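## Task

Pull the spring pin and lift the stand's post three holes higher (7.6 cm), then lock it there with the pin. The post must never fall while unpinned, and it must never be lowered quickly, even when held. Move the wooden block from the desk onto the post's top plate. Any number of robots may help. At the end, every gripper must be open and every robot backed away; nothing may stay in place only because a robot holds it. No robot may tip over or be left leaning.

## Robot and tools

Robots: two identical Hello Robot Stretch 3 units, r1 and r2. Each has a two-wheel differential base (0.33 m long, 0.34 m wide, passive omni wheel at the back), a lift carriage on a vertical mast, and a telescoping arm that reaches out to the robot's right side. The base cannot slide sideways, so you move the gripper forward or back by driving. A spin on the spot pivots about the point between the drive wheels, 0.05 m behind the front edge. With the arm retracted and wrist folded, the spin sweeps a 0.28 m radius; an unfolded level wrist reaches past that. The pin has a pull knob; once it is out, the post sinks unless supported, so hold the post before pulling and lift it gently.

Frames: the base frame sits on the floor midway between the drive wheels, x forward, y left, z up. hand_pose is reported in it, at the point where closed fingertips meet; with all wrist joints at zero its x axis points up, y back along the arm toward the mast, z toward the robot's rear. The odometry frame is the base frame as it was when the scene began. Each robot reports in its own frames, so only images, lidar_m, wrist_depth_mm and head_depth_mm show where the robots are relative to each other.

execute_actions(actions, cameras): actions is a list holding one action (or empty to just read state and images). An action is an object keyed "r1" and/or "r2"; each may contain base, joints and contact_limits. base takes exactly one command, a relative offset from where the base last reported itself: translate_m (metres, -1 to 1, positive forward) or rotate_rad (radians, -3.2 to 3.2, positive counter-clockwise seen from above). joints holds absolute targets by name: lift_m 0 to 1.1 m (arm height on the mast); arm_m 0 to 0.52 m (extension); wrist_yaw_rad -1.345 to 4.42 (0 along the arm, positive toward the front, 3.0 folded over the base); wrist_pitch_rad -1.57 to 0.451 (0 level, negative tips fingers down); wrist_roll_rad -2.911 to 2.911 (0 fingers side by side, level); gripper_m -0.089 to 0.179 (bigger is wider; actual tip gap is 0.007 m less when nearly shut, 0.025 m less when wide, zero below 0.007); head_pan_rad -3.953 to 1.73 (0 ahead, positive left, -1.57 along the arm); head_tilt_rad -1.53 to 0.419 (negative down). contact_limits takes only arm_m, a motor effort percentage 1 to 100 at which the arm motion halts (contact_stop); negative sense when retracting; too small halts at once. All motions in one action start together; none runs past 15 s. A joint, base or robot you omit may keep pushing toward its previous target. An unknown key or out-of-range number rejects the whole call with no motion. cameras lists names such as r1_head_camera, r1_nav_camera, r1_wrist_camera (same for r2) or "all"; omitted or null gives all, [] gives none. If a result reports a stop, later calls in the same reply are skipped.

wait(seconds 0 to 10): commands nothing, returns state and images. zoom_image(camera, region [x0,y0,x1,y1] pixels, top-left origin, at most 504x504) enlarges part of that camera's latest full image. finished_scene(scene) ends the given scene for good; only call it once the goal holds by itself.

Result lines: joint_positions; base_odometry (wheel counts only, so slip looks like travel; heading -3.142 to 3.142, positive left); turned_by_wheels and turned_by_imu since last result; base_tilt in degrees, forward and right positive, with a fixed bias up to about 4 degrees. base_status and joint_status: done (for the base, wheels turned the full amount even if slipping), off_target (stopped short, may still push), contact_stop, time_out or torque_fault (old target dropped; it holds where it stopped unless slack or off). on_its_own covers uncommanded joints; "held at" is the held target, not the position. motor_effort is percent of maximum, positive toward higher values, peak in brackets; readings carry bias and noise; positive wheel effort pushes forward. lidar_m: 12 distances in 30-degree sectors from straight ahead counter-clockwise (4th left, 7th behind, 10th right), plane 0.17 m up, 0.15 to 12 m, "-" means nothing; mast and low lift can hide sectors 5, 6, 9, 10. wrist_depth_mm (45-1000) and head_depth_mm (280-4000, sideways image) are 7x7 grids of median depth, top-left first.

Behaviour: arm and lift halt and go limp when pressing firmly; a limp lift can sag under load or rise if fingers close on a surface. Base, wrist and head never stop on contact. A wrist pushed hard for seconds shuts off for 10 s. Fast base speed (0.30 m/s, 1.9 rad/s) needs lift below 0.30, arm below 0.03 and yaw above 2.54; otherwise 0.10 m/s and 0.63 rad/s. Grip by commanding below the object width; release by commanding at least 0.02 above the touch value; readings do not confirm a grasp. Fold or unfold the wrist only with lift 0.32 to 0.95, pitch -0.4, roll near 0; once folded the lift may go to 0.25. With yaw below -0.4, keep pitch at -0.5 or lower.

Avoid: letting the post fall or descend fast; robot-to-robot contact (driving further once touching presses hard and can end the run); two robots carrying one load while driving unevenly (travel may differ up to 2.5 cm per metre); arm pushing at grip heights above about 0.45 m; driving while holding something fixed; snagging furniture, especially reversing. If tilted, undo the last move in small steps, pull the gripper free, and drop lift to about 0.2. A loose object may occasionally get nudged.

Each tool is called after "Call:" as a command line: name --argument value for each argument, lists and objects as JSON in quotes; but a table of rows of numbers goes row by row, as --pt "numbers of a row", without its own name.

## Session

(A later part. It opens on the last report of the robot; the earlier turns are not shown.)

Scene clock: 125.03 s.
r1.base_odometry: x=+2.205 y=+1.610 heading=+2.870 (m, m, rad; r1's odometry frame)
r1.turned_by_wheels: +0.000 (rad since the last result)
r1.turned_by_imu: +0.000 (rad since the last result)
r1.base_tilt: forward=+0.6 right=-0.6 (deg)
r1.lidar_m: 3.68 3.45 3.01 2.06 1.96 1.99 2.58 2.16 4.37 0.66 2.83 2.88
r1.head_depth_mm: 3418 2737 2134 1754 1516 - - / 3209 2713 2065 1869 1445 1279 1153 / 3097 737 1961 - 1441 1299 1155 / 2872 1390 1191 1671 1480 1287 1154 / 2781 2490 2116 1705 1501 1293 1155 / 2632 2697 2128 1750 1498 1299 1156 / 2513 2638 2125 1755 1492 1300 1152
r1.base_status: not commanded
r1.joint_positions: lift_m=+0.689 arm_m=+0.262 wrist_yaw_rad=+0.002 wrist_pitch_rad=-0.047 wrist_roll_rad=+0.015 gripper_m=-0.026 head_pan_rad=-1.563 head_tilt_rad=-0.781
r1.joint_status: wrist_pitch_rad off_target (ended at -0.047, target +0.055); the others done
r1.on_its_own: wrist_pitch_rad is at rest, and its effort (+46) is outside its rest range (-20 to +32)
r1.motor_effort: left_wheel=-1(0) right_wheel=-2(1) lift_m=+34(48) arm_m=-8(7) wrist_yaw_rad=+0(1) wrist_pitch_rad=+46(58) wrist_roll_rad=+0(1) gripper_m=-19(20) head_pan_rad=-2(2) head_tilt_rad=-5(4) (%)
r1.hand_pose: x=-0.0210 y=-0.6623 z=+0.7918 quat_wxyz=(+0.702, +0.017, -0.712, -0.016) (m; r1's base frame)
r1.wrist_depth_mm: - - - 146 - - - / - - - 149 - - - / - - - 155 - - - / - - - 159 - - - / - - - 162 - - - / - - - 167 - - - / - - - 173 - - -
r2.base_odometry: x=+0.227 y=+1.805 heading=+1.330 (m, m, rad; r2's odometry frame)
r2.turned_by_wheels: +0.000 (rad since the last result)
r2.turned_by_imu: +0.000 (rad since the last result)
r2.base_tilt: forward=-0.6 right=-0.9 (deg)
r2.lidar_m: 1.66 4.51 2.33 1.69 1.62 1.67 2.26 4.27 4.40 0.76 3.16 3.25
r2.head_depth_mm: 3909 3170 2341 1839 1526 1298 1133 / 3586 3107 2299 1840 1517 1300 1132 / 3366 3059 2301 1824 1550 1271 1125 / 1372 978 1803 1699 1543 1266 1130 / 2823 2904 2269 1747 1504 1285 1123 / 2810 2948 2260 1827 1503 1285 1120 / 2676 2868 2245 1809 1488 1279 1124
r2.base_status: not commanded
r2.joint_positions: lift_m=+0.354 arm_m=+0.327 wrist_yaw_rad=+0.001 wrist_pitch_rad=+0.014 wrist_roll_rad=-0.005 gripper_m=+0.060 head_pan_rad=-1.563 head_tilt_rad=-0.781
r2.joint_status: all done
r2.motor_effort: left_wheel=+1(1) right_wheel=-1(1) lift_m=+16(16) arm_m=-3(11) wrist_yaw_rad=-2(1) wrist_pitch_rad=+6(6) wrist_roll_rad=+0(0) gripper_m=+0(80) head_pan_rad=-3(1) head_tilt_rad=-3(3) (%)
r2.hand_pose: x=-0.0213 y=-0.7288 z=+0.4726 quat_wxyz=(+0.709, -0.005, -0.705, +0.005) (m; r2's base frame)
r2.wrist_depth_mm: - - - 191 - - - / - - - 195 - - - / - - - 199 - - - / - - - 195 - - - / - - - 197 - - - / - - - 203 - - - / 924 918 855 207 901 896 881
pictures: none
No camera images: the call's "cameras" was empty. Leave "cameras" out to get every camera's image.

Call:
execute_actions --actions '[{"r1":{"joints":{"lift_m":0.72}},"r2":{"joints":{"arm_m":0.29}}}]' --cameras '["r2_wrist_camera"]'

Call:
execute_actions --actions '[{"r1":{"joints":{"lift_m":0.698,"wrist_pitch_rad":0.05}}}]' --cameras '[]'

Call:
execute_actions --actions '[{"r1":{"joints":{"lift_m":0.686}},"r2":{"joints":{"head_pan_rad":-0.4,"head_tilt_rad":-0.5}}}]' --cameras '["r2_wrist_camera","r2_head_camera","r2_nav_camera"]'

Scene clock: 129.60 s.
r1.base_odometry: x=+2.205 y=+1.610 heading=+2.870 (m, m, rad; r1's odometry frame)
r1.turned_by_wheels: +0.000 (rad since the last result)
r1.turned_by_imu: +0.001 (rad since the last result)
r1.base_tilt: forward=+0.4 right=-0.5 (deg)
r1.lidar_m: 3.67 3.45 3.01 2.06 1.96 1.99 2.58 2.16 4.40 0.66 2.83 2.87
r1.head_depth_mm: 3384 2739 2128 1793 1514 - - / 3257 2729 2088 - 1461 1309 1154 / 3115 735 1951 - 1433 1292 1157 / 2910 1385 1225 1677 1467 1294 1151 / 2783 2517 2132 1712 1490 1307 1153 / 2626 2691 2138 1745 1501 1297 1154 / 2514 2659 2120 1749 1498 1297 1150
r1.base_status: not commanded
r1.joint_positions: lift_m=+0.719 arm_m=+0.262 wrist_yaw_rad=+0.002 wrist_pitch_rad=-0.140 wrist_roll_rad=+0.015 gripper_m=-0.026 head_pan_rad=-1.563 head_tilt_rad=-0.781
r1.joint_status: all done
r1.on_its_own: wrist_pitch_rad is at rest, and its effort (+90) is outside its rest range (-20 to +32)
r1.motor_effort: left_wheel=-1(1) right_wheel=-2(1) lift_m=+59(59) arm_m=-8(8) wrist_yaw_rad=-1(1) wrist_pitch_rad=+90(91) wrist_roll_rad=+0(0) gripper_m=-19(19) head_pan_rad=-1(2) head_tilt_rad=-4(4) (%)
r1.hand_pose: x=-0.0210 y=-0.6578 z=+0.7983 quat_wxyz=(+0.700, +0.050, -0.710, -0.049) (m; r1's base frame)
r1.wrist_depth_mm: - - - 141 - - - / - - - 147 - - - / - - - 153 - - - / - - - 161 - - - / - - - 166 - - - / - - - 174 - - - / - - - 186 - - -
r2.base_odometry: x=+0.227 y=+1.805 heading=+1.330 (m, m, rad; r2's odometry frame)
r2.turned_by_wheels: +0.000 (rad since the last result)
r2.turned_by_imu: +0.000 (rad since the last result)
r2.base_tilt: forward=-0.5 right=-0.8 (deg)
r2.lidar_m: 1.66 4.51 2.33 1.68 1.63 1.67 2.26 4.27 4.40 0.76 3.15 3.27
r2.head_depth_mm: 3893 3156 2325 1839 1527 1298 1135 / 3571 3117 2328 1831 1533 1303 1133 / 3370 3121 2296 1817 1518 1263 1126 / 1332 942 902 1693 1515 1267 1127 / 2812 2947 2282 1745 1497 1282 1119 / 2789 2967 2267 1808 1513 1287 1120 / 2630 2876 2271 1794 1503 1292 1119
r2.base_status: not commanded
r2.joint_positions: lift_m=+0.354 arm_m=+0.290 wrist_yaw_rad=+0.001 wrist_pitch_rad=+0.014 wrist_roll_rad=-0.005 gripper_m=+0.060 head_pan_rad=-1.563 head_tilt_rad=-0.781
r2.joint_status: all done
r2.motor_effort: left_wheel=+1(0) right_wheel=-1(1) lift_m=+16(16) arm_m=-3(3) wrist_yaw_rad=-2(2) wrist_pitch_rad=+6(6) wrist_roll_rad=+0(0) gripper_m=+0(0) head_pan_rad=-3(3) head_tilt_rad=-3(5) (%)
r2.hand_pose: x=-0.0213 y=-0.6918 z=+0.4725 quat_wxyz=(+0.709, -0.004, -0.705, +0.005) (m; r2's base frame)
r2.wrist_depth_mm: - - - 227 - - - / - - - 232 - - - / - - - 236 - - - / - - - 234 - - - / - - - 238 - - - / - - - 243 - - - / 906 893 867 249 909 886 894
pictures: r2_wrist_camera
Images, in order (width x height): r2_wrist_camera 644x364.

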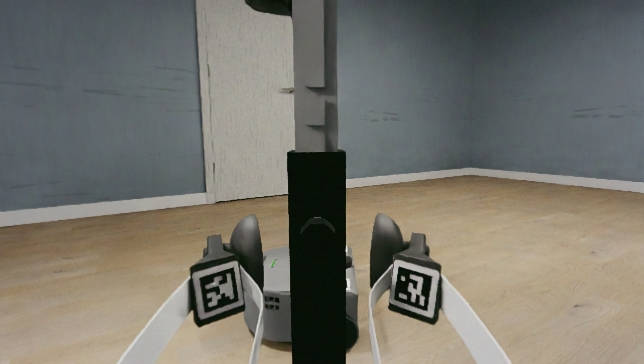

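Scene clock: 130.53 s.
r1.base_odometry: x=+2.205 y=+1.610 heading=+2.869 (m, m, rad; r1's odometry frame)
r1.turned_by_wheels: +0.000 (rad since the last result)
r1.turned_by_imu: +0.000 (rad since the last result)
r1.base_tilt: forward=+0.5 right=-0.6 (deg)
r1.lidar_m: 3.69 3.46 3.01 2.06 1.96 2.00 2.59 2.17 4.40 0.66 2.83 2.88
r1.head_depth_mm: 3406 2722 2127 1762 1522 - - / 3264 2705 2129 1860 1438 1304 1132 / 3091 734 1966 - 1439 1298 1158 / 2831 1386 1224 1680 1484 1296 1159 / 2757 2479 2119 1712 1492 1299 1151 / 2631 2691 2132 1759 1494 1296 1158 / 2496 2643 2127 1776 1499 1297 1152
r1.base_status: not commanded
r1.joint_positions: lift_m=+0.698 arm_m=+0.262 wrist_yaw_rad=+0.002 wrist_pitch_rad=-0.067 wrist_roll_rad=+0.015 gripper_m=-0.026 head_pan_rad=-1.563 head_tilt_rad=-0.781
r1.joint_status: wrist_pitch_rad off_target (ended at -0.067, target +0.050); the others done
r1.on_its_own: wrist_pitch_rad is at rest, and its effort (+54) is outside its rest range (-20 to +32)
r1.motor_effort: left_wheel=-1(1) right_wheel=+0(2) lift_m=+33(55) arm_m=+3(8) wrist_yaw_rad=-1(1) wrist_pitch_rad=+54(89) wrist_roll_rad=+0(0) gripper_m=-18(19) head_pan_rad=-2(2) head_tilt_rad=-5(5) (%)
r1.hand_pose: x=-0.0210 y=-0.6609 z=+0.7956 quat_wxyz=(+0.702, +0.024, -0.712, -0.024) (m; r1's base frame)
r1.wrist_depth_mm: - - - 147 - - - / - - - 151 - - - / - - - 155 - - - / - - - 161 - - - / - - - 165 - - - / - - - 170 - - - / - - - 177 - - -
r2.base_odometry: x=+0.227 y=+1.805 heading=+1.330 (m, m, rad; r2's odometry frame)
r2.turned_by_wheels: +0.000 (rad since the last result)
r2.turned_by_imu: +0.000 (rad since the last result)
r2.base_tilt: forward=-0.5 right=-0.9 (deg)
r2.lidar_m: 1.66 4.51 2.33 1.68 1.62 1.67 2.27 4.27 4.42 0.76 3.15 3.27
r2.head_depth_mm: 3926 3114 2309 1836 1523 1300 1130 / 3563 3104 2310 1837 1526 1301 1137 / 3328 3126 2293 1843 1508 1267 1130 / 1336 971 899 1702 1519 1260 1124 / 2820 2910 2268 1746 1506 1292 1120 / 2822 2963 2273 1807 1504 1280 1124 / 2671 2898 2266 1795 1508 1279 1121
r2.base_status: not commanded
r2.joint_positions: lift_m=+0.354 arm_m=+0.290 wrist_yaw_rad=+0.001 wrist_pitch_rad=+0.014 wrist_roll_rad=-0.005 gripper_m=+0.060 head_pan_rad=-1.563 head_tilt_rad=-0.781
r2.joint_status: not commanded
r2.motor_effort: left_wheel=+1(2) right_wheel=-1(2) lift_m=+16(16) arm_m=-3(3) wrist_yaw_rad=-2(1) wrist_pitch_rad=+6(6) wrist_roll_rad=+0(0) gripper_m=+0(0) head_pan_rad=-3(3) head_tilt_rad=-4(5) (%)
r2.hand_pose: x=-0.0213 y=-0.6918 z=+0.4725 quat_wxyz=(+0.709, -0.004, -0.705, +0.005) (m; r2's base frame)
r2.wrist_depth_mm: - - - 226 - - - / - - - 230 - - - / - - - 236 - - - / - - - 234 - - - / - - - 237 - - - / - - - 245 - - - / 916 919 867 251 899 879 895
pictures: none
No camera images: the call's "cameras" was empty. Leave "cameras" out to get every camera's image.

Scene clock: 131.67 s.
r1.base_odometry: x=+2.205 y=+1.610 heading=+2.869 (m, m, rad; r1's odometry frame)
r1.turned_by_wheels: +0.000 (rad since the last result)
r1.turned_by_imu: +0.000 (rad since the last result)
r1.base_tilt: forward=+0.4 right=-0.7 (deg)
r1.lidar_m: 3.69 3.47 3.02 2.05 1.95 1.99 2.58 2.15 4.38 0.66 2.83 2.88
r1.head_depth_mm: 3433 2719 2135 1774 1506 - - / 3257 2741 2138 1857 1437 1284 1159 / 3104 739 1970 - 1435 1292 1156 / 2897 1390 1223 1678 1484 1291 1154 / 2772 2511 2132 1719 1499 1303 1151 / 2648 2703 2133 1756 1493 1297 1152 / 2509 2630 2107 1750 1490 1298 1155
r1.base_status: not commanded
r1.joint_positions: lift_m=+0.686 arm_m=+0.262 wrist_yaw_rad=+0.002 wrist_pitch_rad=-0.025 wrist_roll_rad=+0.015 gripper_m=-0.026 head_pan_rad=-1.563 head_tilt_rad=-0.781
r1.joint_status: all done
r1.on_its_own: wrist_pitch_rad is at rest, and its effort (+34) is outside its rest range (-20 to +32)
r1.motor_effort: left_wheel=-1(1) right_wheel=+1(1) lift_m=+29(31) arm_m=+6(6) wrist_yaw_rad=-1(1) wrist_pitch_rad=+34(53) wrist_roll_rad=+0(0) gripper_m=-17(20) head_pan_rad=-2(2) head_tilt_rad=-4(4) (%)
r1.hand_pose: x=-0.0210 y=-0.6622 z=+0.7944 quat_wxyz=(+0.702, +0.010, -0.712, -0.009) (m; r1's base frame)
r1.wrist_depth_mm: - - - 150 - - - / - - - 154 - - - / - - - 158 - - - / - - - 161 - - - / - - - 165 - - - / - - - 167 - - - / - - - 174 - - -
r2.base_odometry: x=+0.227 y=+1.805 heading=+1.330 (m, m, rad; r2's odometry frame)
r2.turned_by_wheels: +0.000 (rad since the last result)
r2.turned_by_imu: +0.000 (rad since the last result)
r2.base_tilt: forward=-0.5 right=-0.8 (deg)
r2.lidar_m: 1.66 4.51 2.33 1.68 1.62 1.67 2.26 4.24 4.43 0.76 3.15 3.27
r2.head_depth_mm: 2646 2830 3025 2682 1974 1561 1282 / 2810 3000 3248 2685 1963 1553 1283 / 2991 3202 3430 2637 1954 1553 1278 / 3159 3440 3634 2662 1959 1544 1275 / 3392 3693 3862 2673 1963 1546 1271 / 3600 - 3356 2643 1916 1535 1271 / - - 1859 1810 1869 1548 1267
r2.base_status: not commanded
r2.joint_positions: lift_m=+0.354 arm_m=+0.290 wrist_yaw_rad=+0.001 wrist_pitch_rad=+0.014 wrist_roll_rad=-0.005 gripper_m=+0.060 head_pan_rad=-0.407 head_tilt_rad=-0.507
r2.joint_status: all done
r2.motor_effort: left_wheel=+0(1) right_wheel=-1(2) lift_m=+16(17) arm_m=-3(3) wrist_yaw_rad=-2(1) wrist_pitch_rad=+6(6) wrist_roll_rad=+0(0) gripper_m=+0(0) head_pan_rad=+3(32) head_tilt_rad=+3(23) (%)
r2.hand_pose: x=-0.0213 y=-0.6918 z=+0.4725 quat_wxyz=(+0.709, -0.004, -0.705, +0.005) (m; r2's base frame)
r2.wrist_depth_mm: - - - 226 - - - / - - - 231 - - - / - - - 236 - - - / - - - 233 - - - / - - - 237 - - - / - - - 245 - - - / 936 908 864 250 906 894 913
pictures: r2_head_camera (sideways: a quarter turn clockwise sets it upright), r2_nav_camera (sideways: a quarter turn counterclockwise sets it upright), r2_wrist_camera
Images, in order (width x height): r2_head_camera 896x504, r2_nav_camera 672x504, r2_wrist_camera 644x364.

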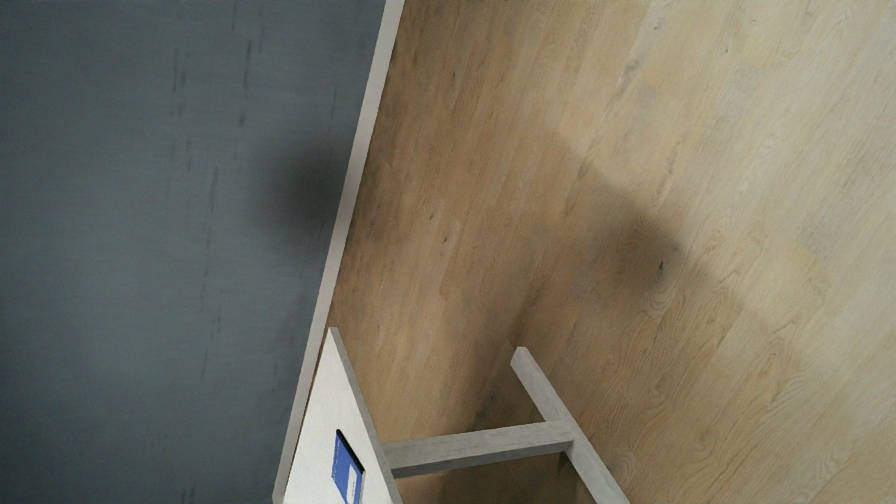

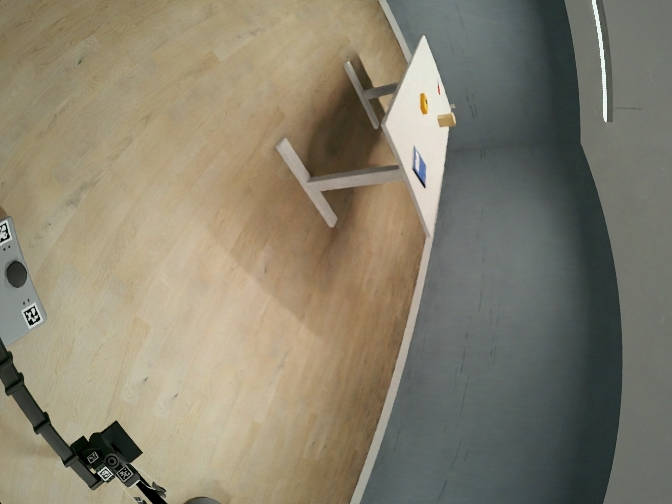

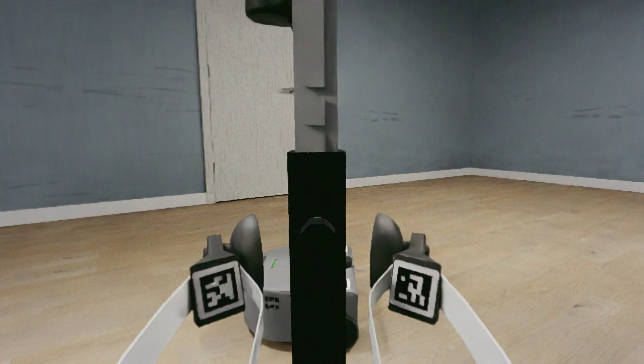

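Call:
execute_actions --actions '[{"r1":{"joints":{"lift_m":0.672}},"r2":{"joints":{"head_pan_rad":0.0,"head_tilt_rad":-0.4,"arm_m":0,"lift_m":0.95}}}]' --cameras '["r2_head_camera"]'

Scene clock: 139.93 s.
r1.base_odometry: x=+2.205 y=+1.610 heading=+2.869 (m, m, rad; r1's odometry frame)
r1.turned_by_wheels: +0.000 (rad since the last result)
r1.turned_by_imu: +0.001 (rad since the last result)
r1.base_tilt: forward=+0.5 right=-0.8 (deg)
r1.lidar_m: 3.65 3.46 3.01 2.06 1.96 1.99 2.58 2.16 4.39 0.66 2.83 2.88
r1.head_depth_mm: 3391 2716 2149 1773 1498 1318 - / 3224 2714 2073 1832 - 1300 1157 / 3109 2696 770 - 1436 1295 1160 / 2902 2514 1766 1682 1493 1292 1155 / 2770 2720 2133 1708 1499 1298 1154 / 2650 2682 2126 1766 1490 1304 1159 / 2517 2654 2133 1751 1494 1296 1158
r1.base_status: not commanded
r1.joint_positions: lift_m=+0.672 arm_m=+0.262 wrist_yaw_rad=+0.002 wrist_pitch_rad=-0.001 wrist_roll_rad=+0.015 gripper_m=-0.026 head_pan_rad=-1.563 head_tilt_rad=-0.781
r1.joint_status: all done
r1.motor_effort: left_wheel=-2(2) right_wheel=+2(2) lift_m=+28(28) arm_m=+8(7) wrist_yaw_rad=+0(0) wrist_pitch_rad=+23(34) wrist_roll_rad=+0(0) gripper_m=-18(20) head_pan_rad=-2(2) head_tilt_rad=-4(5) (%)
r1.hand_pose: x=-0.0210 y=-0.6627 z=+0.7867 quat_wxyz=(+0.702, +0.001, -0.712, +0.000) (m; r1's base frame)
r1.wrist_depth_mm: - - 929 153 - - - / - - - 155 - - - / - - - 158 - - - / - - - 161 - - - / - - - 164 - - - / - - - 167 - - - / - - - 172 - - -
r2.base_odometry: x=+0.227 y=+1.805 heading=+1.330 (m, m, rad; r2's odometry frame)
r2.turned_by_wheels: +0.000 (rad since the last result)
r2.turned_by_imu: +0.001 (rad since the last result)
r2.base_tilt: forward=-0.4 right=-0.8 (deg)
r2.lidar_m: 1.65 4.51 2.33 1.69 1.63 1.67 2.26 4.26 4.40 0.76 3.15 3.27
r2.head_depth_mm: 3382 3530 3624 3307 2257 1701 1367 / 3769 - - 2882 2254 1701 1365 / - - - 1885 2098 1703 1369 / - - - 1770 2144 1700 1366 / - - 2804 1846 2222 1695 1359 / - - - 2905 2236 1679 1359 / 3665 - - 3196 2227 1681 1362
r2.base_status: not commanded
r2.joint_positions: lift_m=+0.950 arm_m=+0.002 wrist_yaw_rad=+0.001 wrist_pitch_rad=+0.013 wrist_roll_rad=-0.005 gripper_m=+0.060 head_pan_rad=-0.007 head_tilt_rad=-0.409
r2.joint_status: all done
joint sent to its limit — the command would take r2.arm_m past its lower limit, so that joint was sent only as far as its limit.
r2.motor_effort: left_wheel=+0(1) right_wheel=-1(1) lift_m=+28(29) arm_m=-3(4) wrist_yaw_rad=-1(1) wrist_pitch_rad=+6(6) wrist_roll_rad=+0(0) gripper_m=+0(0) head_pan_rad=+3(21) head_tilt_rad=+4(14) (%)
r2.hand_pose: x=-0.0213 y=-0.4036 z=+1.0676 quat_wxyz=(+0.709, -0.004, -0.705, +0.005) (m; r2's base frame)
r2.wrist_depth_mm: - - - - - - - / - - - - - - - / - - - - - - - / - - - - - - - / - - - 877 - - - / - - - - - - - / - - - - - - -
pictures: r2_head_camera (sideways: a quarter turn clockwise sets it upright)
Images, in order (width x height): r2_head_camera 896x504.

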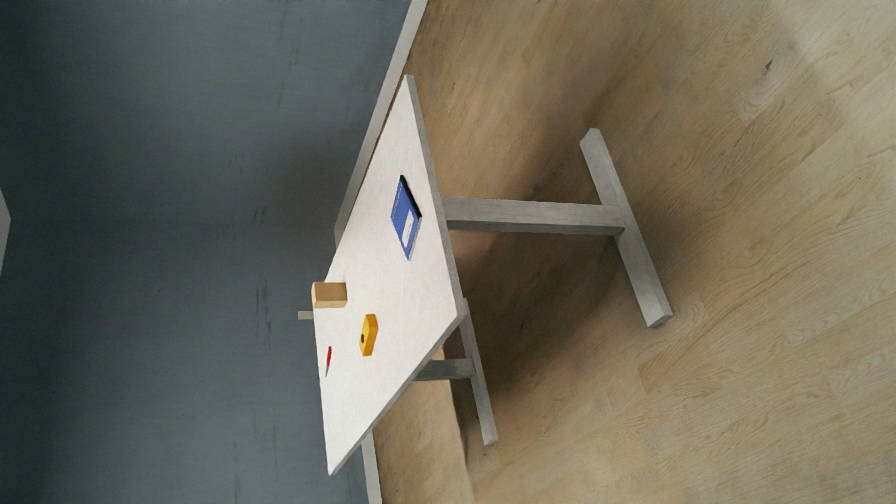

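Call:
execute_actions --actions '[{"r1":{"joints":{"lift_m":0.664}},"r2":{"joints":{"head_pan_rad":-1.57,"head_tilt_rad":-0.9}}}]' --cameras '["r2_head_camera","r1_wrist_camera","r2_wrist_camera"]'

Scene clock: 143.57 s.
r1.base_odometry: x=+2.205 y=+1.610 heading=+2.869 (m, m, rad; r1's odometry frame)
r1.turned_by_wheels: +0.000 (rad since the last result)
r1.turned_by_imu: +0.001 (rad since the last result)
r1.base_tilt: forward=+0.5 right=-0.7 (deg)
r1.lidar_m: 3.69 3.46 3.01 2.05 1.96 1.99 2.59 2.16 4.39 0.66 2.82 2.89
r1.head_depth_mm: 3394 2722 2153 1780 1505 1306 - / 3254 2696 2077 1824 - 1307 1138 / 3087 2702 779 - 1436 1291 1157 / 2904 2520 1764 1670 1501 1294 1159 / 2784 2677 2131 1713 1484 1298 1153 / 2625 2677 2140 1755 1495 1299 1156 / 2505 2646 2140 1759 1496 1302 1155
r1.base_status: not commanded
r1.joint_positions: lift_m=+0.664 arm_m=+0.261 wrist_yaw_rad=+0.002 wrist_pitch_rad=+0.000 wrist_roll_rad=+0.015 gripper_m=-0.026 head_pan_rad=-1.563 head_tilt_rad=-0.781
r1.joint_status: all done
r1.motor_effort: left_wheel=-2(2) right_wheel=+2(2) lift_m=+28(29) arm_m=+7(8) wrist_yaw_rad=-1(0) wrist_pitch_rad=+23(27) wrist_roll_rad=+0(0) gripper_m=-18(19) head_pan_rad=-2(2) head_tilt_rad=-6(5) (%)
r1.hand_pose: x=-0.0210 y=-0.6627 z=+0.7789 quat_wxyz=(+0.702, +0.001, -0.712, +0.000) (m; r1's base frame)
r1.wrist_depth_mm: - - 983 151 - - - / - - - 155 - - - / - - - 158 - - - / - - - 162 - - - / - - - 164 - - - / - - - 168 - - - / - - - 172 - - -
r2.base_odometry: x=+0.227 y=+1.805 heading=+1.330 (m, m, rad; r2's odometry frame)
r2.turned_by_wheels: +0.000 (rad since the last result)
r2.turned_by_imu: +0.000 (rad since the last result)
r2.base_tilt: forward=-0.5 right=-0.8 (deg)
r2.lidar_m: 1.66 4.52 2.33 1.68 1.63 1.67 2.26 4.24 4.41 0.76 3.16 3.25
r2.head_depth_mm: 3388 2508 2126 - - - 1100 / 3334 2478 2050 - - 1194 1108 / 3279 1549 - - - 1214 1120 / 1279 741 - - 1397 1220 1120 / 2863 2370 1819 1638 1407 1228 1099 / 2815 2424 1947 1628 1405 1235 1098 / 2723 2424 1939 1632 1402 1228 1099
r2.base_status: not commanded
r2.joint_positions: lift_m=+0.950 arm_m=+0.002 wrist_yaw_rad=+0.001 wrist_pitch_rad=+0.013 wrist_roll_rad=-0.005 gripper_m=+0.060 head_pan_rad=-1.563 head_tilt_rad=-0.888
r2.joint_status: all done
r2.motor_effort: left_wheel=+1(1) right_wheel=-1(1) lift_m=+27(28) arm_m=-3(3) wrist_yaw_rad=-1(2) wrist_pitch_rad=+6(7) wrist_roll_rad=+0(0) gripper_m=+0(1) head_pan_rad=-3(32) head_tilt_rad=-5(34) (%)
r2.hand_pose: x=-0.0213 y=-0.4036 z=+1.0676 quat_wxyz=(+0.709, -0.004, -0.705, +0.005) (m; r2's base frame)
r2.wrist_depth_mm: - - - - - - - / - - - - - - - / - - - - - - - / - - - - - - - / - - - - - - - / - - - 730 - - - / - - - - - - -
pictures: r1_wrist_camera, r2_head_camera (sideways: a quarter turn clockwise sets it upright), r2_wrist_camera
Images, in order (width x height): r1_wrist_camera 644x364, r2_head_camera 896x504, r2_wrist_camera 644x364.

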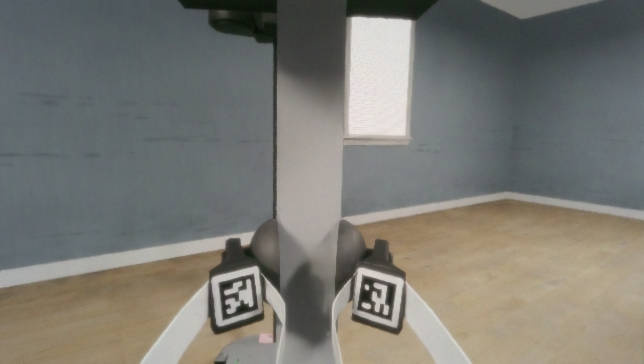

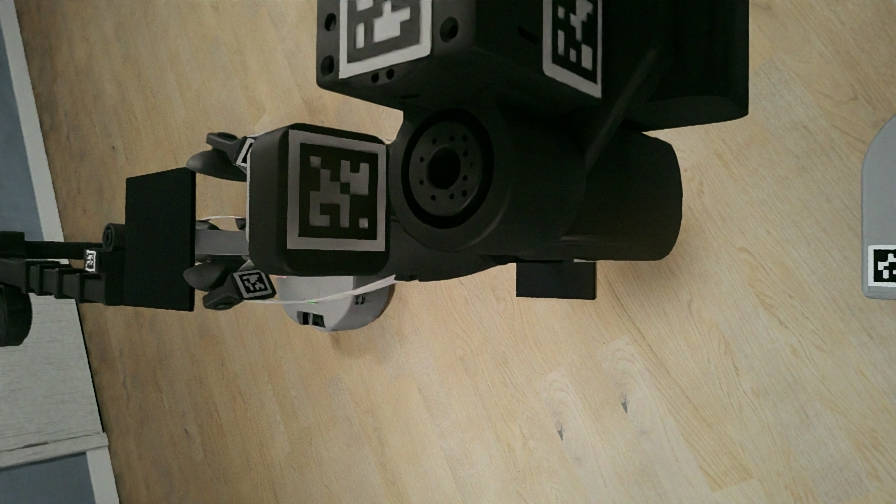

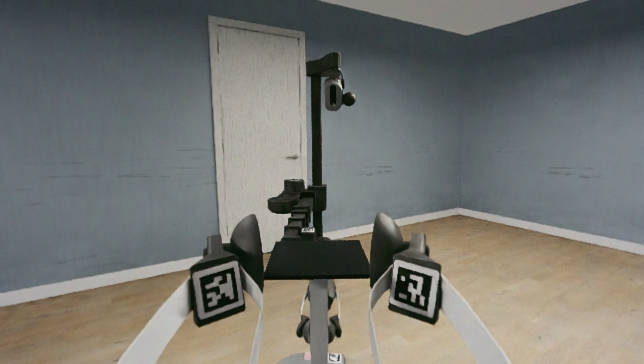

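Call:
execute_actions --actions '[{"r1":{"joints":{"lift_m":0.656}},"r2":{"joints":{"lift_m":0.45}}}]' --cameras '["r1_wrist_camera","r2_wrist_camera"]'

Scene clock: 151.27 s.
r1.base_odometry: x=+2.205 y=+1.610 heading=+2.869 (m, m, rad; r1's odometry frame)
r1.turned_by_wheels: +0.000 (rad since the last result)
r1.turned_by_imu: +0.001 (rad since the last result)
r1.base_tilt: forward=+0.4 right=-0.7 (deg)
r1.lidar_m: 3.69 3.47 3.02 2.06 1.95 1.99 2.58 2.16 4.38 0.66 2.82 2.87
r1.head_depth_mm: 3404 2700 2133 1763 1503 1308 - / 3256 2708 2077 1807 - 1306 1149 / 3095 2716 778 1857 1441 1294 1160 / 2845 1360 1750 1678 1497 1291 1156 / 2743 2497 2119 1716 1499 1296 1159 / 2634 2728 2117 1754 1495 1304 1155 / 2502 2644 2129 1749 1496 1291 1153
r1.base_status: not commanded
r1.joint_positions: lift_m=+0.656 arm_m=+0.261 wrist_yaw_rad=+0.002 wrist_pitch_rad=+0.028 wrist_roll_rad=+0.015 gripper_m=-0.026 head_pan_rad=-1.563 head_tilt_rad=-0.781
r1.joint_status: all done
r1.motor_effort: left_wheel=-2(2) right_wheel=+2(2) lift_m=+24(25) arm_m=+8(8) wrist_yaw_rad=-2(1) wrist_pitch_rad=+9(22) wrist_roll_rad=+0(0) gripper_m=-19(19) head_pan_rad=-2(2) head_tilt_rad=-4(4) (%)
r1.hand_pose: x=-0.0210 y=-0.6632 z=+0.7781 quat_wxyz=(+0.702, -0.009, -0.712, +0.010) (m; r1's base frame)
r1.wrist_depth_mm: - - - 155 - - - / - - - 157 - - - / - - - 160 - - - / - - - 162 - - - / - - - 164 - - - / - - - 166 - - - / - - - 169 - - -
r2.base_odometry: x=+0.227 y=+1.805 heading=+1.330 (m, m, rad; r2's odometry frame)
r2.turned_by_wheels: +0.000 (rad since the last result)
r2.turned_by_imu: +0.001 (rad since the last result)
r2.base_tilt: forward=-0.5 right=-0.8 (deg)
r2.lidar_m: 1.65 4.50 2.33 1.69 1.63 1.67 2.25 4.26 4.40 0.76 3.17 3.26
r2.head_depth_mm: 3339 2524 2005 1664 1418 1244 1111 / 3283 2482 1980 1645 1421 1239 1117 / 3280 2328 1981 1642 1412 1231 - / 1277 770 1669 1601 1401 1283 - / 2871 2379 1824 1636 1413 1236 1098 / 2839 2433 1950 1631 1400 1229 1091 / 2729 2423 1951 1639 1408 1227 1094
r2.base_status: not commanded
r2.joint_positions: lift_m=+0.450 arm_m=+0.002 wrist_yaw_rad=+0.001 wrist_pitch_rad=+0.013 wrist_roll_rad=-0.005 gripper_m=+0.060 head_pan_rad=-1.563 head_tilt_rad=-0.888
r2.joint_status: all done
r2.motor_effort: left_wheel=+1(1) right_wheel=-1(1) lift_m=+16(23) arm_m=-3(3) wrist_yaw_rad=-1(2) wrist_pitch_rad=+7(7) wrist_roll_rad=+0(0) gripper_m=-1(0) head_pan_rad=-4(1) head_tilt_rad=-6(6) (%)
r2.hand_pose: x=-0.0213 y=-0.4036 z=+0.5682 quat_wxyz=(+0.709, -0.004, -0.705, +0.004) (m; r2's base frame)
r2.wrist_depth_mm: - - - 828 - - - / - - - - - - - / - - - - - - - / - - - - - - - / - - - - - - - / - - - - - - - / - - - - - - -
pictures: r1_wrist_camera, r2_wrist_camera
Images, in order (width x height): r1_wrist_camera 644x364, r2_wrist_camera 644x364.

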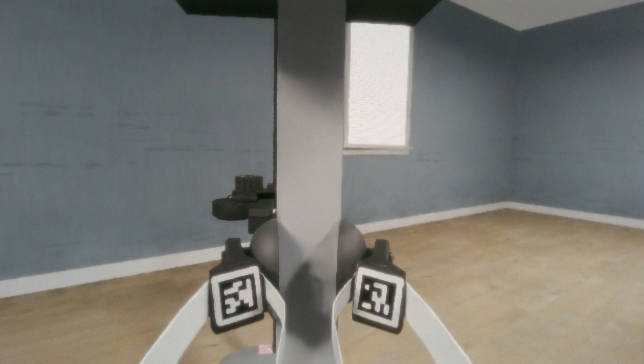

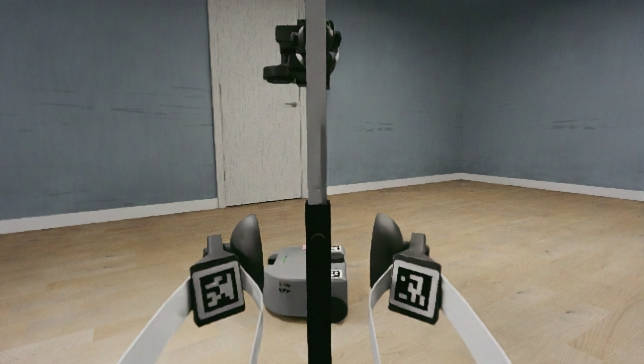

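Call:
execute_actions --actions '[{"r1":{"joints":{"gripper_m":0.05}},"r2":{"joints":{"lift_m":0.354,"arm_m":0.3}}}]' --cameras '[]'

Call:
execute_actions --actions '[{"r1":{"joints":{"arm_m":0.27}},"r2":{"joints":{"arm_m":0.342}}}]' --cameras '[]'

Call:
execute_actions --actions '[{"r1":{"joints":{"gripper_m":-0.03}}}]' --cameras '[]'

Call:
execute_actions --actions '[{"r1":{"joints":{"arm_m":0.263,"lift_m":0.68}},"r2":{"joints":{"gripper_m":-0.05}}}]' --cameras '["r2_wrist_camera"]'

Scene clock: 159.43 s.
r1.base_odometry: x=+2.205 y=+1.610 heading=+2.869 (m, m, rad; r1's odometry frame)
r1.turned_by_wheels: +0.000 (rad since the last result)
r1.turned_by_imu: +0.001 (rad since the last result)
r1.base_tilt: forward=+0.5 right=-0.5 (deg)
r1.lidar_m: 3.66 3.46 3.01 2.05 1.96 1.99 2.58 2.16 4.40 0.66 2.83 2.88
r1.head_depth_mm: 3410 2720 2138 1761 1505 1307 - / 3230 2704 2066 1813 - 1303 1149 / 3110 2691 768 1829 1433 1292 1161 / 2921 1524 1175 1678 1498 1290 1160 / 2781 2495 2143 1715 1498 1307 1156 / 2623 2700 2120 1757 1494 1297 1152 / 2496 2644 2139 1763 1496 1297 1150
r1.base_status: not commanded
r1.joint_positions: lift_m=+0.656 arm_m=+0.262 wrist_yaw_rad=+0.002 wrist_pitch_rad=+0.028 wrist_roll_rad=+0.015 gripper_m=+0.050 head_pan_rad=-1.563 head_tilt_rad=-0.781
r1.joint_status: all done
r1.motor_effort: left_wheel=-2(2) right_wheel=+1(2) lift_m=+27(27) arm_m=+7(8) wrist_yaw_rad=-1(1) wrist_pitch_rad=+10(10) wrist_roll_rad=+0(0) gripper_m=+0(80) head_pan_rad=-2(2) head_tilt_rad=-5(5) (%)
r1.hand_pose: x=-0.0210 y=-0.6634 z=+0.7781 quat_wxyz=(+0.702, -0.009, -0.712, +0.010) (m; r1's base frame)
r1.wrist_depth_mm: - - - 153 - - - / - - - 155 - - - / - - - 158 - - - / - - - 160 - - - / - - - 163 - - - / - - - 165 - - - / - - 529 168 - - -
r2.base_odometry: x=+0.227 y=+1.805 heading=+1.330 (m, m, rad; r2's odometry frame)
r2.turned_by_wheels: +0.000 (rad since the last result)
r2.turned_by_imu: +0.001 (rad since the last result)
r2.base_tilt: forward=-0.6 right=-0.8 (deg)
r2.lidar_m: 1.65 4.51 2.33 1.68 1.62 1.67 2.26 4.27 4.41 0.76 3.16 3.27
r2.head_depth_mm: 3315 2471 1991 1649 1406 1235 1106 / 3279 2498 1979 1663 1418 1238 1112 / 3254 2328 1975 1636 1472 1265 1119 / 1280 770 1652 1586 1376 1245 1115 / 2832 2350 1827 1637 1406 1230 1096 / 2815 2416 1950 1630 1405 1227 1093 / 2767 2404 1952 1628 1398 1224 1090
r2.base_status: not commanded
r2.joint_positions: lift_m=+0.354 arm_m=+0.300 wrist_yaw_rad=+0.001 wrist_pitch_rad=+0.012 wrist_roll_rad=-0.005 gripper_m=+0.060 head_pan_rad=-1.563 head_tilt_rad=-0.888
r2.joint_status: all done
r2.motor_effort: left_wheel=+1(1) right_wheel=-1(1) lift_m=+16(16) arm_m=+3(5) wrist_yaw_rad=-2(2) wrist_pitch_rad=+7(7) wrist_roll_rad=+0(0) gripper_m=+0(0) head_pan_rad=-2(3) head_tilt_rad=-5(6) (%)
r2.hand_pose: x=-0.0213 y=-0.7012 z=+0.4721 quat_wxyz=(+0.709, -0.004, -0.705, +0.004) (m; r2's base frame)
r2.wrist_depth_mm: - - - 218 - - - / - - - 222 - - - / - - - 227 - - - / - - - 223 - - - / - - - 228 - - - / - - - 233 - - - / 899 920 862 239 907 896 900
pictures: none
No camera images: the call's "cameras" was empty. Leave "cameras" out to get every camera's image.

Scene clock: 160.80 s.
r1.base_odometry: x=+2.205 y=+1.610 heading=+2.869 (m, m, rad; r1's odometry frame)
r1.turned_by_wheels: +0.000 (rad since the last result)
r1.turned_by_imu: +0.000 (rad since the last result)
r1.base_tilt: forward=+0.5 right=-0.6 (deg)
r1.lidar_m: 3.68 3.45 3.01 2.05 1.96 1.99 2.59 2.16 4.36 0.66 2.83 2.88
r1.head_depth_mm: 3392 2727 2150 1753 1496 1310 - / 3243 2721 2068 1831 - 1291 1152 / 3089 2712 778 - 1436 1302 1160 / 2882 1515 1163 1671 1494 1291 1149 / 2802 2511 2136 1708 1505 1309 1154 / 2626 2698 2131 1755 1503 1304 1152 / 2494 2659 2126 1763 1494 1299 1150
r1.base_status: not commanded
r1.joint_positions: lift_m=+0.656 arm_m=+0.270 wrist_yaw_rad=+0.002 wrist_pitch_rad=+0.028 wrist_roll_rad=+0.015 gripper_m=+0.050 head_pan_rad=-1.563 head_tilt_rad=-0.781
r1.joint_status: all done
r1.motor_effort: left_wheel=-2(2) right_wheel=+1(1) lift_m=+28(27) arm_m=+6(8) wrist_yaw_rad=+0(0) wrist_pitch_rad=+10(10) wrist_roll_rad=+0(0) gripper_m=+1(1) head_pan_rad=-2(2) head_tilt_rad=-5(5) (%)
r1.hand_pose: x=-0.0210 y=-0.6714 z=+0.7781 quat_wxyz=(+0.702, -0.009, -0.712, +0.010) (m; r1's base frame)
r1.wrist_depth_mm: - - - 145 - - - / - - - 148 - - - / - - - 149 - - - / - - - 152 - - - / - - - 155 - - - / - - - 157 - - - / - - 523 160 - - -
r2.base_odometry: x=+0.227 y=+1.805 heading=+1.330 (m, m, rad; r2's odometry frame)
r2.turned_by_wheels: +0.000 (rad since the last result)
r2.turned_by_imu: +0.000 (rad since the last result)
r2.base_tilt: forward=-0.5 right=-0.8 (deg)
r2.lidar_m: 1.66 4.51 2.33 1.68 1.62 1.67 2.26 4.25 4.40 0.76 3.16 3.27
r2.head_depth_mm: 3272 2468 1985 1665 1424 1240 1109 / 3302 2462 1993 1653 1421 1243 1115 / 3237 2307 1987 1648 1417 1241 1121 / 1279 773 1655 1603 1362 1237 1116 / 2855 2356 1828 1645 1403 1237 1094 / 2847 2435 1972 1635 1398 1229 1093 / 2710 2438 1948 1622 1406 1224 1090
r2.base_status: not commanded
r2.joint_positions: lift_m=+0.354 arm_m=+0.342 wrist_yaw_rad=+0.001 wrist_pitch_rad=+0.012 wrist_roll_rad=-0.005 gripper_m=+0.060 head_pan_rad=-1.563 head_tilt_rad=-0.888
r2.joint_status: all done
r2.motor_effort: left_wheel=+0(0) right_wheel=-1(1) lift_m=+16(16) arm_m=+3(3) wrist_yaw_rad=-2(2) wrist_pitch_rad=+7(7) wrist_roll_rad=+0(0) gripper_m=+0(0) head_pan_rad=-3(3) head_tilt_rad=-4(5) (%)
r2.hand_pose: x=-0.0213 y=-0.7432 z=+0.4721 quat_wxyz=(+0.709, -0.004, -0.705, +0.004) (m; r2's base frame)
r2.wrist_depth_mm: - - - 177 - - - / - - - 179 - - - / - - - 185 - - - / - - - 178 - - - / - - - 183 - - - / - - - 186 - - - / 910 914 857 192 887 888 866
pictures: none
No camera images: the call's "cameras" was empty. Leave "cameras" out to get every camera's image.

Scene clock: 162.10 s.
r1.base_odometry: x=+2.205 y=+1.610 heading=+2.869 (m, m, rad; r1's odometry frame)
r1.turned_by_wheels: +0.000 (rad since the last result)
r1.turned_by_imu: +0.000 (rad since the last result)
r1.base_tilt: forward=+0.5 right=-0.6 (deg)
r1.lidar_m: 3.69 3.47 3.01 2.06 1.95 1.99 2.58 2.16 4.41 0.66 2.83 2.89
r1.head_depth_mm: 3365 2726 2149 1753 1508 1306 - / 3231 2704 2078 1834 - 1296 1148 / 3113 2691 777 - 1434 1291 1153 / 2862 1528 1158 1682 1490 1295 1155 / 2778 2487 2124 1702 1497 1305 1153 / 2619 2711 2134 1745 1494 1300 1156 / 2498 2669 2127 1742 1495 1300 1154
r1.base_status: not commanded
r1.joint_positions: lift_m=+0.656 arm_m=+0.270 wrist_yaw_rad=+0.002 wrist_pitch_rad=+0.029 wrist_roll_rad=+0.015 gripper_m=-0.029 head_pan_rad=-1.563 head_tilt_rad=-0.781
r1.joint_status: all done
r1.motor_effort: left_wheel=-1(2) right_wheel=-1(1) lift_m=+27(27) arm_m=+0(6) wrist_yaw_rad=-1(0) wrist_pitch_rad=+9(9) wrist_roll_rad=+0(0) gripper_m=-21(97) head_pan_rad=-2(2) head_tilt_rad=-4(4) (%)
r1.hand_pose: x=-0.0210 y=-0.6718 z=+0.7783 quat_wxyz=(+0.702, -0.009, -0.712, +0.011) (m; r1's base frame)
r1.wrist_depth_mm: - - - 145 - - - / - - - 147 - - - / - - - 149 - - - / - - - 151 - - - / - - - 154 - - - / - - - 155 - - - / - - 502 159 - - -
r2.base_odometry: x=+0.227 y=+1.805 heading=+1.330 (m, m, rad; r2's odometry frame)
r2.turned_by_wheels: +0.000 (rad since the last result)
r2.turned_by_imu: +0.000 (rad since the last result)
r2.base_tilt: forward=-0.4 right=-0.8 (deg)
r2.lidar_m: 1.65 4.50 2.34 1.68 1.63 1.67 2.26 4.28 4.43 0.76 3.17 3.27
r2.head_depth_mm: 3302 2512 1974 1663 1420 1245 1109 / 3279 2497 1993 1660 1415 1245 1114 / 3257 2268 1988 1651 1416 1239 1114 / 1281 769 1654 1604 1367 1237 1114 / 2836 2350 1833 1639 1409 1227 1103 / 2840 2445 1963 1628 1395 1227 1093 / 2735 2424 1955 1632 1399 1225 1097
r2.base_status: not commanded
r2.joint_positions: lift_m=+0.354 arm_m=+0.342 wrist_yaw_rad=+0.001 wrist_pitch_rad=+0.012 wrist_roll_rad=-0.005 gripper_m=+0.060 head_pan_rad=-1.563 head_tilt_rad=-0.888
r2.joint_status: not commanded
r2.motor_effort: left_wheel=+1(1) right_wheel=-1(1) lift_m=+16(16) arm_m=+3(3) wrist_yaw_rad=-2(2) wrist_pitch_rad=+7(7) wrist_roll_rad=+0(0) gripper_m=+0(1) head_pan_rad=-3(3) head_tilt_rad=-5(5) (%)
r2.hand_pose: x=-0.0213 y=-0.7432 z=+0.4721 quat_wxyz=(+0.709, -0.004, -0.705, +0.004) (m; r2's base frame)
r2.wrist_depth_mm: - - - 176 - - - / - - - 181 - - - / - - - 184 - - - / - - - 179 - - - / - - - 181 - - - / - - - 186 - - - / 896 930 870 192 885 890 879
pictures: none
No camera images: the call's "cameras" was empty. Leave "cameras" out to get every camera's image.

Scene clock: 163.70 s.
r1.base_odometry: x=+2.205 y=+1.610 heading=+2.870 (m, m, rad; r1's odometry frame)
r1.turned_by_wheels: +0.000 (rad since the last result)
r1.turned_by_imu: +0.000 (rad since the last result)
r1.base_tilt: forward=+0.5 right=-0.5 (deg)
r1.lidar_m: 3.70 3.46 2.99 2.05 1.96 1.99 2.58 2.16 4.39 0.66 2.83 2.88
r1.head_depth_mm: 3406 2695 2137 1760 1512 1334 - / 3250 2698 2058 1848 1429 1309 1155 / 3092 2703 774 - 1437 1294 1155 / 2917 1519 1159 1665 1488 1296 1155 / 2775 2509 2127 1713 1493 1300 1155 / 2628 2710 2129 1755 1494 1305 1160 / 2507 2635 2142 1749 1489 1298 1156
r1.base_status: not commanded
r1.joint_positions: lift_m=+0.679 arm_m=+0.264 wrist_yaw_rad=+0.002 wrist_pitch_rad=-0.048 wrist_roll_rad=+0.015 gripper_m=-0.026 head_pan_rad=-1.563 head_tilt_rad=-0.781
r1.joint_status: all done
r1.on_its_own: wrist_pitch_rad is at rest, and its effort (+45) is outside its rest range (-20 to +32)
r1.motor_effort: left_wheel=+0(0) right_wheel=-2(3) lift_m=+52(52) arm_m=-12(13) wrist_yaw_rad=+1(1) wrist_pitch_rad=+45(46) wrist_roll_rad=-1(0) gripper_m=-20(22) head_pan_rad=-2(2) head_tilt_rad=-5(5) (%)
r1.hand_pose: x=-0.0210 y=-0.6636 z=+0.7818 quat_wxyz=(+0.702, +0.018, -0.712, -0.017) (m; r1's base frame)
r1.wrist_depth_mm: - - - 144 - - - / - - - 149 - - - / - - - 152 - - - / - - - 156 - - - / - - - 161 - - - / - - - 165 - - - / - - - 171 - - -
r2.base_odometry: x=+0.227 y=+1.805 heading=+1.330 (m, m, rad; r2's odometry frame)
r2.turned_by_wheels: +0.000 (rad since the last result)
r2.turned_by_imu: +0.000 (rad since the last result)
r2.base_tilt: forward=-0.6 right=-0.9 (deg)
r2.lidar_m: 1.66 4.51 2.33 1.69 1.63 1.67 2.26 4.26 4.42 0.76 3.13 3.26
r2.head_depth_mm: 3339 2500 1994 1666 1423 1245 1105 / 3334 2460 1989 1659 1420 1239 1110 / 3236 2313 1963 1652 1414 1235 1122 / 1144 770 1652 1595 1368 1233 1113 / 2918 2382 1819 1633 1416 1237 1096 / 2812 2440 1954 1648 1405 1239 1097 / 2749 2422 1955 1632 1400 1227 1085
r2.base_status: not commanded
r2.joint_positions: lift_m=+0.354 arm_m=+0.342 wrist_yaw_rad=+0.001 wrist_pitch_rad=+0.012 wrist_roll_rad=-0.005 gripper_m=-0.049 head_pan_rad=-1.563 head_tilt_rad=-0.888
r2.joint_status: all done
r2.motor_effort: left_wheel=+1(0) right_wheel=+0(1) lift_m=+16(16) arm_m=+3(4) wrist_yaw_rad=-2(1) wrist_pitch_rad=+7(7) wrist_roll_rad=+0(0) gripper_m=-27(100) head_pan_rad=-2(2) head_tilt_rad=-6(4) (%)
r2.hand_pose: x=-0.0213 y=-0.7432 z=+0.4721 quat_wxyz=(+0.709, -0.004, -0.705, +0.004) (m; r2's base frame)
r2.wrist_depth_mm: - - - 177 - - - / - - - 181 - - - / - - - 184 - - - / - - - 179 - - - / - - - 182 - - - / - - - 149 - - - / 919 924 837 192 899 884 886
pictures: r2_wrist_camera
Images, in order (width x height): r2_wrist_camera 644x364.

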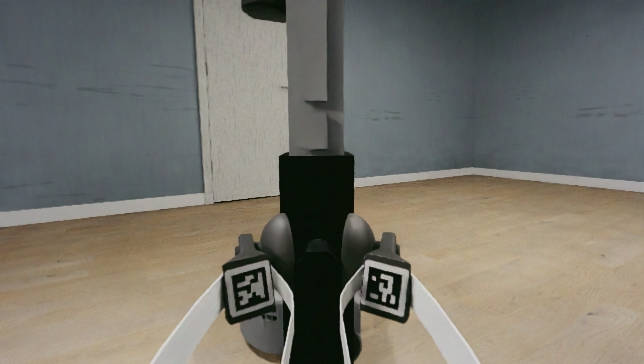

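Call:
execute_actions --actions '[{"r1":{"joints":{"lift_m":0.685,"wrist_pitch_rad":0.055}},"r2":{"joints":{"arm_m":0.327}}}]' --cameras '[]'

Call:
execute_actions --actions '[{"r1":{"joints":{"lift_m":0.716}}}]' --cameras '["r2_wrist_camera"]'

Call:
execute_actions --actions '[{"r1":{"joints":{"lift_m":0.704,"wrist_pitch_rad":0.05}},"r2":{"joints":{"gripper_m":0.06}}}]' --cameras '["r2_wrist_camera"]'

Scene clock: 169.37 s.
r1.base_odometry: x=+2.205 y=+1.610 heading=+2.870 (m, m, rad; r1's odometry frame)
r1.turned_by_wheels: +0.000 (rad since the last result)
r1.turned_by_imu: +0.001 (rad since the last result)
r1.base_tilt: forward=+0.4 right=-0.5 (deg)
r1.lidar_m: 3.70 3.47 3.01 2.06 1.95 1.99 2.58 2.16 4.40 0.66 2.83 2.88
r1.head_depth_mm: 3421 2697 2146 1766 1503 - - / 3221 2715 2063 1856 1435 1293 1154 / 3107 2729 766 - 1430 1294 1154 / 2880 1518 1166 1663 1488 1293 1154 / 2775 2490 2141 1714 1492 1301 1152 / 2622 2694 2141 1747 1504 1293 1150 / 2502 2626 2142 1760 1481 1294 1152
r1.base_status: not commanded
r1.joint_positions: lift_m=+0.684 arm_m=+0.264 wrist_yaw_rad=+0.002 wrist_pitch_rad=-0.057 wrist_roll_rad=+0.015 gripper_m=-0.026 head_pan_rad=-1.563 head_tilt_rad=-0.781
r1.joint_status: wrist_pitch_rad off_target (ended at -0.057, target +0.055); the others done
r1.on_its_own: wrist_pitch_rad is at rest, and its effort (+51) is outside its rest range (-20 to +32)
r1.motor_effort: left_wheel=+0(0) right_wheel=-2(3) lift_m=+53(55) arm_m=-11(13) wrist_yaw_rad=+0(0) wrist_pitch_rad=+51(52) wrist_roll_rad=+0(0) gripper_m=-20(20) head_pan_rad=-2(2) head_tilt_rad=-5(4) (%)
r1.hand_pose: x=-0.0210 y=-0.6632 z=+0.7846 quat_wxyz=(+0.702, +0.021, -0.712, -0.020) (m; r1's base frame)
r1.wrist_depth_mm: - - - 144 - - - / - - - 148 - - - / - - - 152 - - - / - - - 158 - - - / - - - 161 - - - / - - - 165 - - - / - - - 172 - - -
r2.base_odometry: x=+0.227 y=+1.805 heading=+1.330 (m, m, rad; r2's odometry frame)
r2.turned_by_wheels: +0.000 (rad since the last result)
r2.turned_by_imu: +0.001 (rad since the last result)
r2.base_tilt: forward=-0.4 right=-0.9 (deg)
r2.lidar_m: 1.66 4.51 2.33 1.68 1.63 1.67 2.26 4.26 4.42 0.76 3.16 3.25
r2.head_depth_mm: 3331 2500 1987 1652 1428 1244 1111 / 3309 2458 2000 1650 1419 1241 1116 / 3257 2296 1989 1649 1427 1236 1118 / 1108 764 1667 1595 1354 1236 1119 / 2955 2360 1821 1635 1399 1231 1100 / 2852 2431 1962 1625 1407 1238 1098 / 2733 2422 1945 1615 1394 1228 1090
r2.base_status: not commanded
r2.joint_positions: lift_m=+0.354 arm_m=+0.328 wrist_yaw_rad=+0.001 wrist_pitch_rad=+0.016 wrist_roll_rad=-0.005 gripper_m=-0.028 head_pan_rad=-1.563 head_tilt_rad=-0.889
r2.joint_status: all done
r2.on_its_own: gripper_m is held at -0.029, not at your -0.050, by its stall guard, which is not easing now
r2.motor_effort: left_wheel=+0(2) right_wheel=+0(2) lift_m=+16(16) arm_m=-9(15) wrist_yaw_rad=-2(2) wrist_pitch_rad=+6(7) wrist_roll_rad=+0(0) gripper_m=-18(21) head_pan_rad=-3(3) head_tilt_rad=-5(4) (%)
r2.hand_pose: x=-0.0212 y=-0.7292 z=+0.4730 quat_wxyz=(+0.709, -0.005, -0.705, +0.005) (m; r2's base frame)
r2.wrist_depth_mm: - - - 190 - - - / - - - 194 - - - / - - - 199 - - - / - - - 193 - - - / - - - 196 - - - / - - - 200 - - - / 936 923 866 207 918 884 871
pictures: none
No camera images: the call's "cameras" was empty. Leave "cameras" out to get every camera's image.

Scene clock: 170.43 s.
r1.base_odometry: x=+2.205 y=+1.610 heading=+2.870 (m, m, rad; r1's odometry frame)
r1.turned_by_wheels: +0.000 (rad since the last result)
r1.turned_by_imu: +0.000 (rad since the last result)
r1.base_tilt: forward=+0.6 right=-0.6 (deg)
r1.lidar_m: 3.67 3.45 3.01 2.06 1.96 1.99 2.58 2.16 4.40 0.66 2.82 2.88
r1.head_depth_mm: 3390 2695 2147 1784 1534 - - / 3222 2731 2076 - 1453 1302 1154 / 3102 717 1950 - 1444 1293 1157 / 2886 1386 1210 1688 1464 1293 1152 / 2756 2496 2136 1705 1486 1297 1151 / 2627 2669 2126 1749 1495 1298 1156 / 2531 2641 2114 1751 1498 1295 1151
r1.base_status: not commanded
r1.joint_positions: lift_m=+0.715 arm_m=+0.264 wrist_yaw_rad=+0.002 wrist_pitch_rad=-0.087 wrist_roll_rad=+0.015 gripper_m=-0.026 head_pan_rad=-1.563 head_tilt_rad=-0.781
r1.joint_status: all done
r1.on_its_own: wrist_pitch_rad is at rest, and its effort (+65) is outside its rest range (-20 to +32)
r1.motor_effort: left_wheel=+0(0) right_wheel=-2(2) lift_m=+55(56) arm_m=-9(12) wrist_yaw_rad=-1(0) wrist_pitch_rad=+65(68) wrist_roll_rad=+0(0) gripper_m=-19(20) head_pan_rad=-2(2) head_tilt_rad=-5(5) (%)
r1.hand_pose: x=-0.0210 y=-0.6618 z=+0.8078 quat_wxyz=(+0.702, +0.031, -0.711, -0.031) (m; r1's base frame)
r1.wrist_depth_mm: - - - 142 - - - / - - - 147 - - - / - - - 153 - - - / - - - 157 - - - / - - - 161 - - - / - - - 169 - - - / - - 997 176 - - -
r2.base_odometry: x=+0.227 y=+1.805 heading=+1.330 (m, m, rad; r2's odometry frame)
r2.turned_by_wheels: +0.000 (rad since the last result)
r2.turned_by_imu: +0.000 (rad since the last result)
r2.base_tilt: forward=-0.5 right=-0.7 (deg)
r2.lidar_m: 1.66 4.51 2.33 1.68 1.63 1.67 2.25 4.26 4.39 0.76 3.15 3.27
r2.head_depth_mm: 3316 2486 1975 1654 1418 1242 1104 / 3251 2504 1970 1639 1418 1247 1117 / 3258 2307 1975 1641 1439 1235 1118 / 965 800 1673 1603 1363 1237 1111 / 2979 2324 1832 1632 1402 1233 1091 / 2834 2427 1945 1624 1399 1225 1094 / 2758 2404 1950 1620 1396 1227 1094
r2.base_status: not commanded
r2.joint_positions: lift_m=+0.354 arm_m=+0.328 wrist_yaw_rad=+0.001 wrist_pitch_rad=+0.016 wrist_roll_rad=-0.005 gripper_m=-0.028 head_pan_rad=-1.563 head_tilt_rad=-0.889
r2.joint_status: not commanded
r2.on_its_own: gripper_m is held at -0.029, not at your -0.050, by its stall guard, which is not easing now
r2.motor_effort: left_wheel=+1(0) right_wheel=-1(0) lift_m=+16(16) arm_m=-9(9) wrist_yaw_rad=-2(2) wrist_pitch_rad=+6(5) wrist_roll_rad=+0(0) gripper_m=-18(18) head_pan_rad=-3(4) head_tilt_rad=-5(6) (%)
r2.hand_pose: x=-0.0212 y=-0.7292 z=+0.4730 quat_wxyz=(+0.709, -0.005, -0.705, +0.005) (m; r2's base frame)
r2.wrist_depth_mm: - - - 190 - - - / - - - 194 - - - / - - - 198 - - - / - - - 193 - - - / - - - 195 - - - / - - - 202 - - - / 918 882 849 207 890 904 909
pictures: r2_wrist_camera
Images, in order (width x height): r2_wrist_camera 644x364.

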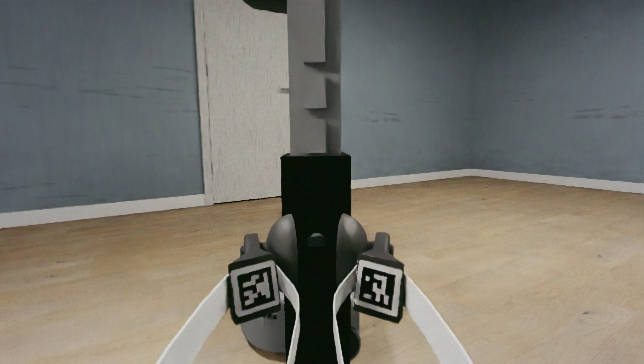

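Scene clock: 171.80 s.
r1.base_odometry: x=+2.205 y=+1.610 heading=+2.870 (m, m, rad; r1's odometry frame)
r1.turned_by_wheels: +0.000 (rad since the last result)
r1.turned_by_imu: +0.000 (rad since the last result)
r1.base_tilt: forward=+0.4 right=-0.6 (deg)
r1.lidar_m: 3.68 3.46 3.00 2.05 1.96 1.99 2.59 2.15 4.38 0.65 2.83 2.88
r1.head_depth_mm: 3398 2728 2132 1769 1534 - - / 3228 2723 2087 1866 1459 1307 1159 / 3084 717 1950 - 1439 1291 1159 / 2905 1389 1209 1674 1470 1293 1158 / 2767 2512 2126 1725 1500 1305 1156 / 2644 2687 2110 1757 1494 1302 1155 / 2513 2628 2117 1753 1489 1307 1153
r1.base_status: not commanded
r1.joint_positions: lift_m=+0.704 arm_m=+0.263 wrist_yaw_rad=+0.002 wrist_pitch_rad=-0.048 wrist_roll_rad=+0.015 gripper_m=-0.026 head_pan_rad=-1.563 head_tilt_rad=-0.781
r1.joint_status: wrist_pitch_rad off_target (ended at -0.048, target +0.050); the others done
r1.on_its_own: wrist_pitch_rad is at rest, and its effort (+45) is outside its rest range (-20 to +32)
r1.motor_effort: left_wheel=+0(0) right_wheel=-2(3) lift_m=+34(49) arm_m=-6(10) wrist_yaw_rad=-2(0) wrist_pitch_rad=+45(65) wrist_roll_rad=+0(0) gripper_m=-19(20) head_pan_rad=-2(2) head_tilt_rad=-3(4) (%)
r1.hand_pose: x=-0.0210 y=-0.6631 z=+0.8064 quat_wxyz=(+0.702, +0.018, -0.712, -0.017) (m; r1's base frame)
r1.wrist_depth_mm: - - - 146 - - - / - - - 149 - - - / - - - 153 - - - / - - - 158 - - - / - - - 162 - - - / - - - 166 - - - / - - 515 173 - - -
r2.base_odometry: x=+0.227 y=+1.805 heading=+1.330 (m, m, rad; r2's odometry frame)
r2.turned_by_wheels: +0.000 (rad since the last result)
r2.turned_by_imu: +0.000 (rad since the last result)
r2.base_tilt: forward=-0.5 right=-0.8 (deg)
r2.lidar_m: 1.65 4.50 2.33 1.68 1.62 1.67 2.26 4.27 4.42 0.76 3.15 3.29
r2.head_depth_mm: 3360 2476 2014 1645 1424 1243 1106 / 3259 2475 1979 1652 1424 1247 1111 / 3225 2284 1970 1652 1424 1241 1114 / 944 800 1680 1603 1358 1233 1120 / 2884 2355 1825 1641 1407 1231 1099 / 2849 2454 1968 1640 1397 1235 1093 / 2733 2435 1937 1628 1392 1224 1089
r2.base_status: not commanded
r2.joint_positions: lift_m=+0.354 arm_m=+0.327 wrist_yaw_rad=+0.001 wrist_pitch_rad=+0.014 wrist_roll_rad=-0.005 gripper_m=+0.060 head_pan_rad=-1.563 head_tilt_rad=-0.889
r2.joint_status: all done
r2.motor_effort: left_wheel=+1(0) right_wheel=-1(0) lift_m=+16(16) arm_m=-3(9) wrist_yaw_rad=-1(2) wrist_pitch_rad=+6(6) wrist_roll_rad=+0(0) gripper_m=+0(82) head_pan_rad=-4(3) head_tilt_rad=-5(5) (%)
r2.hand_pose: x=-0.0212 y=-0.7288 z=+0.4727 quat_wxyz=(+0.709, -0.005, -0.705, +0.005) (m; r2's base frame)
r2.wrist_depth_mm: - - - 191 - - - / - - - 194 - - - / - - - 200 - - - / - - - 194 - - - / - - - 197 - - - / - - - 203 - - - / 916 911 863 208 885 899 897
pictures: r2_wrist_camera
Images, in order (width x height): r2_wrist_camera 644x364.

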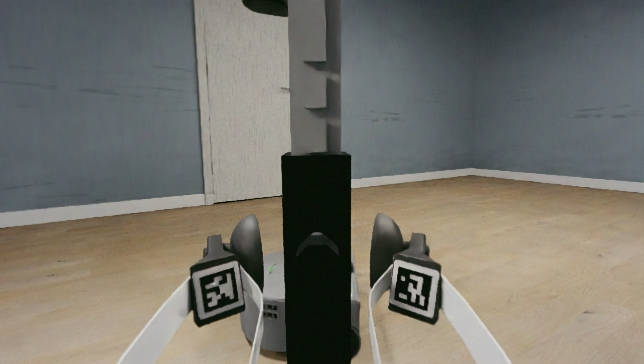

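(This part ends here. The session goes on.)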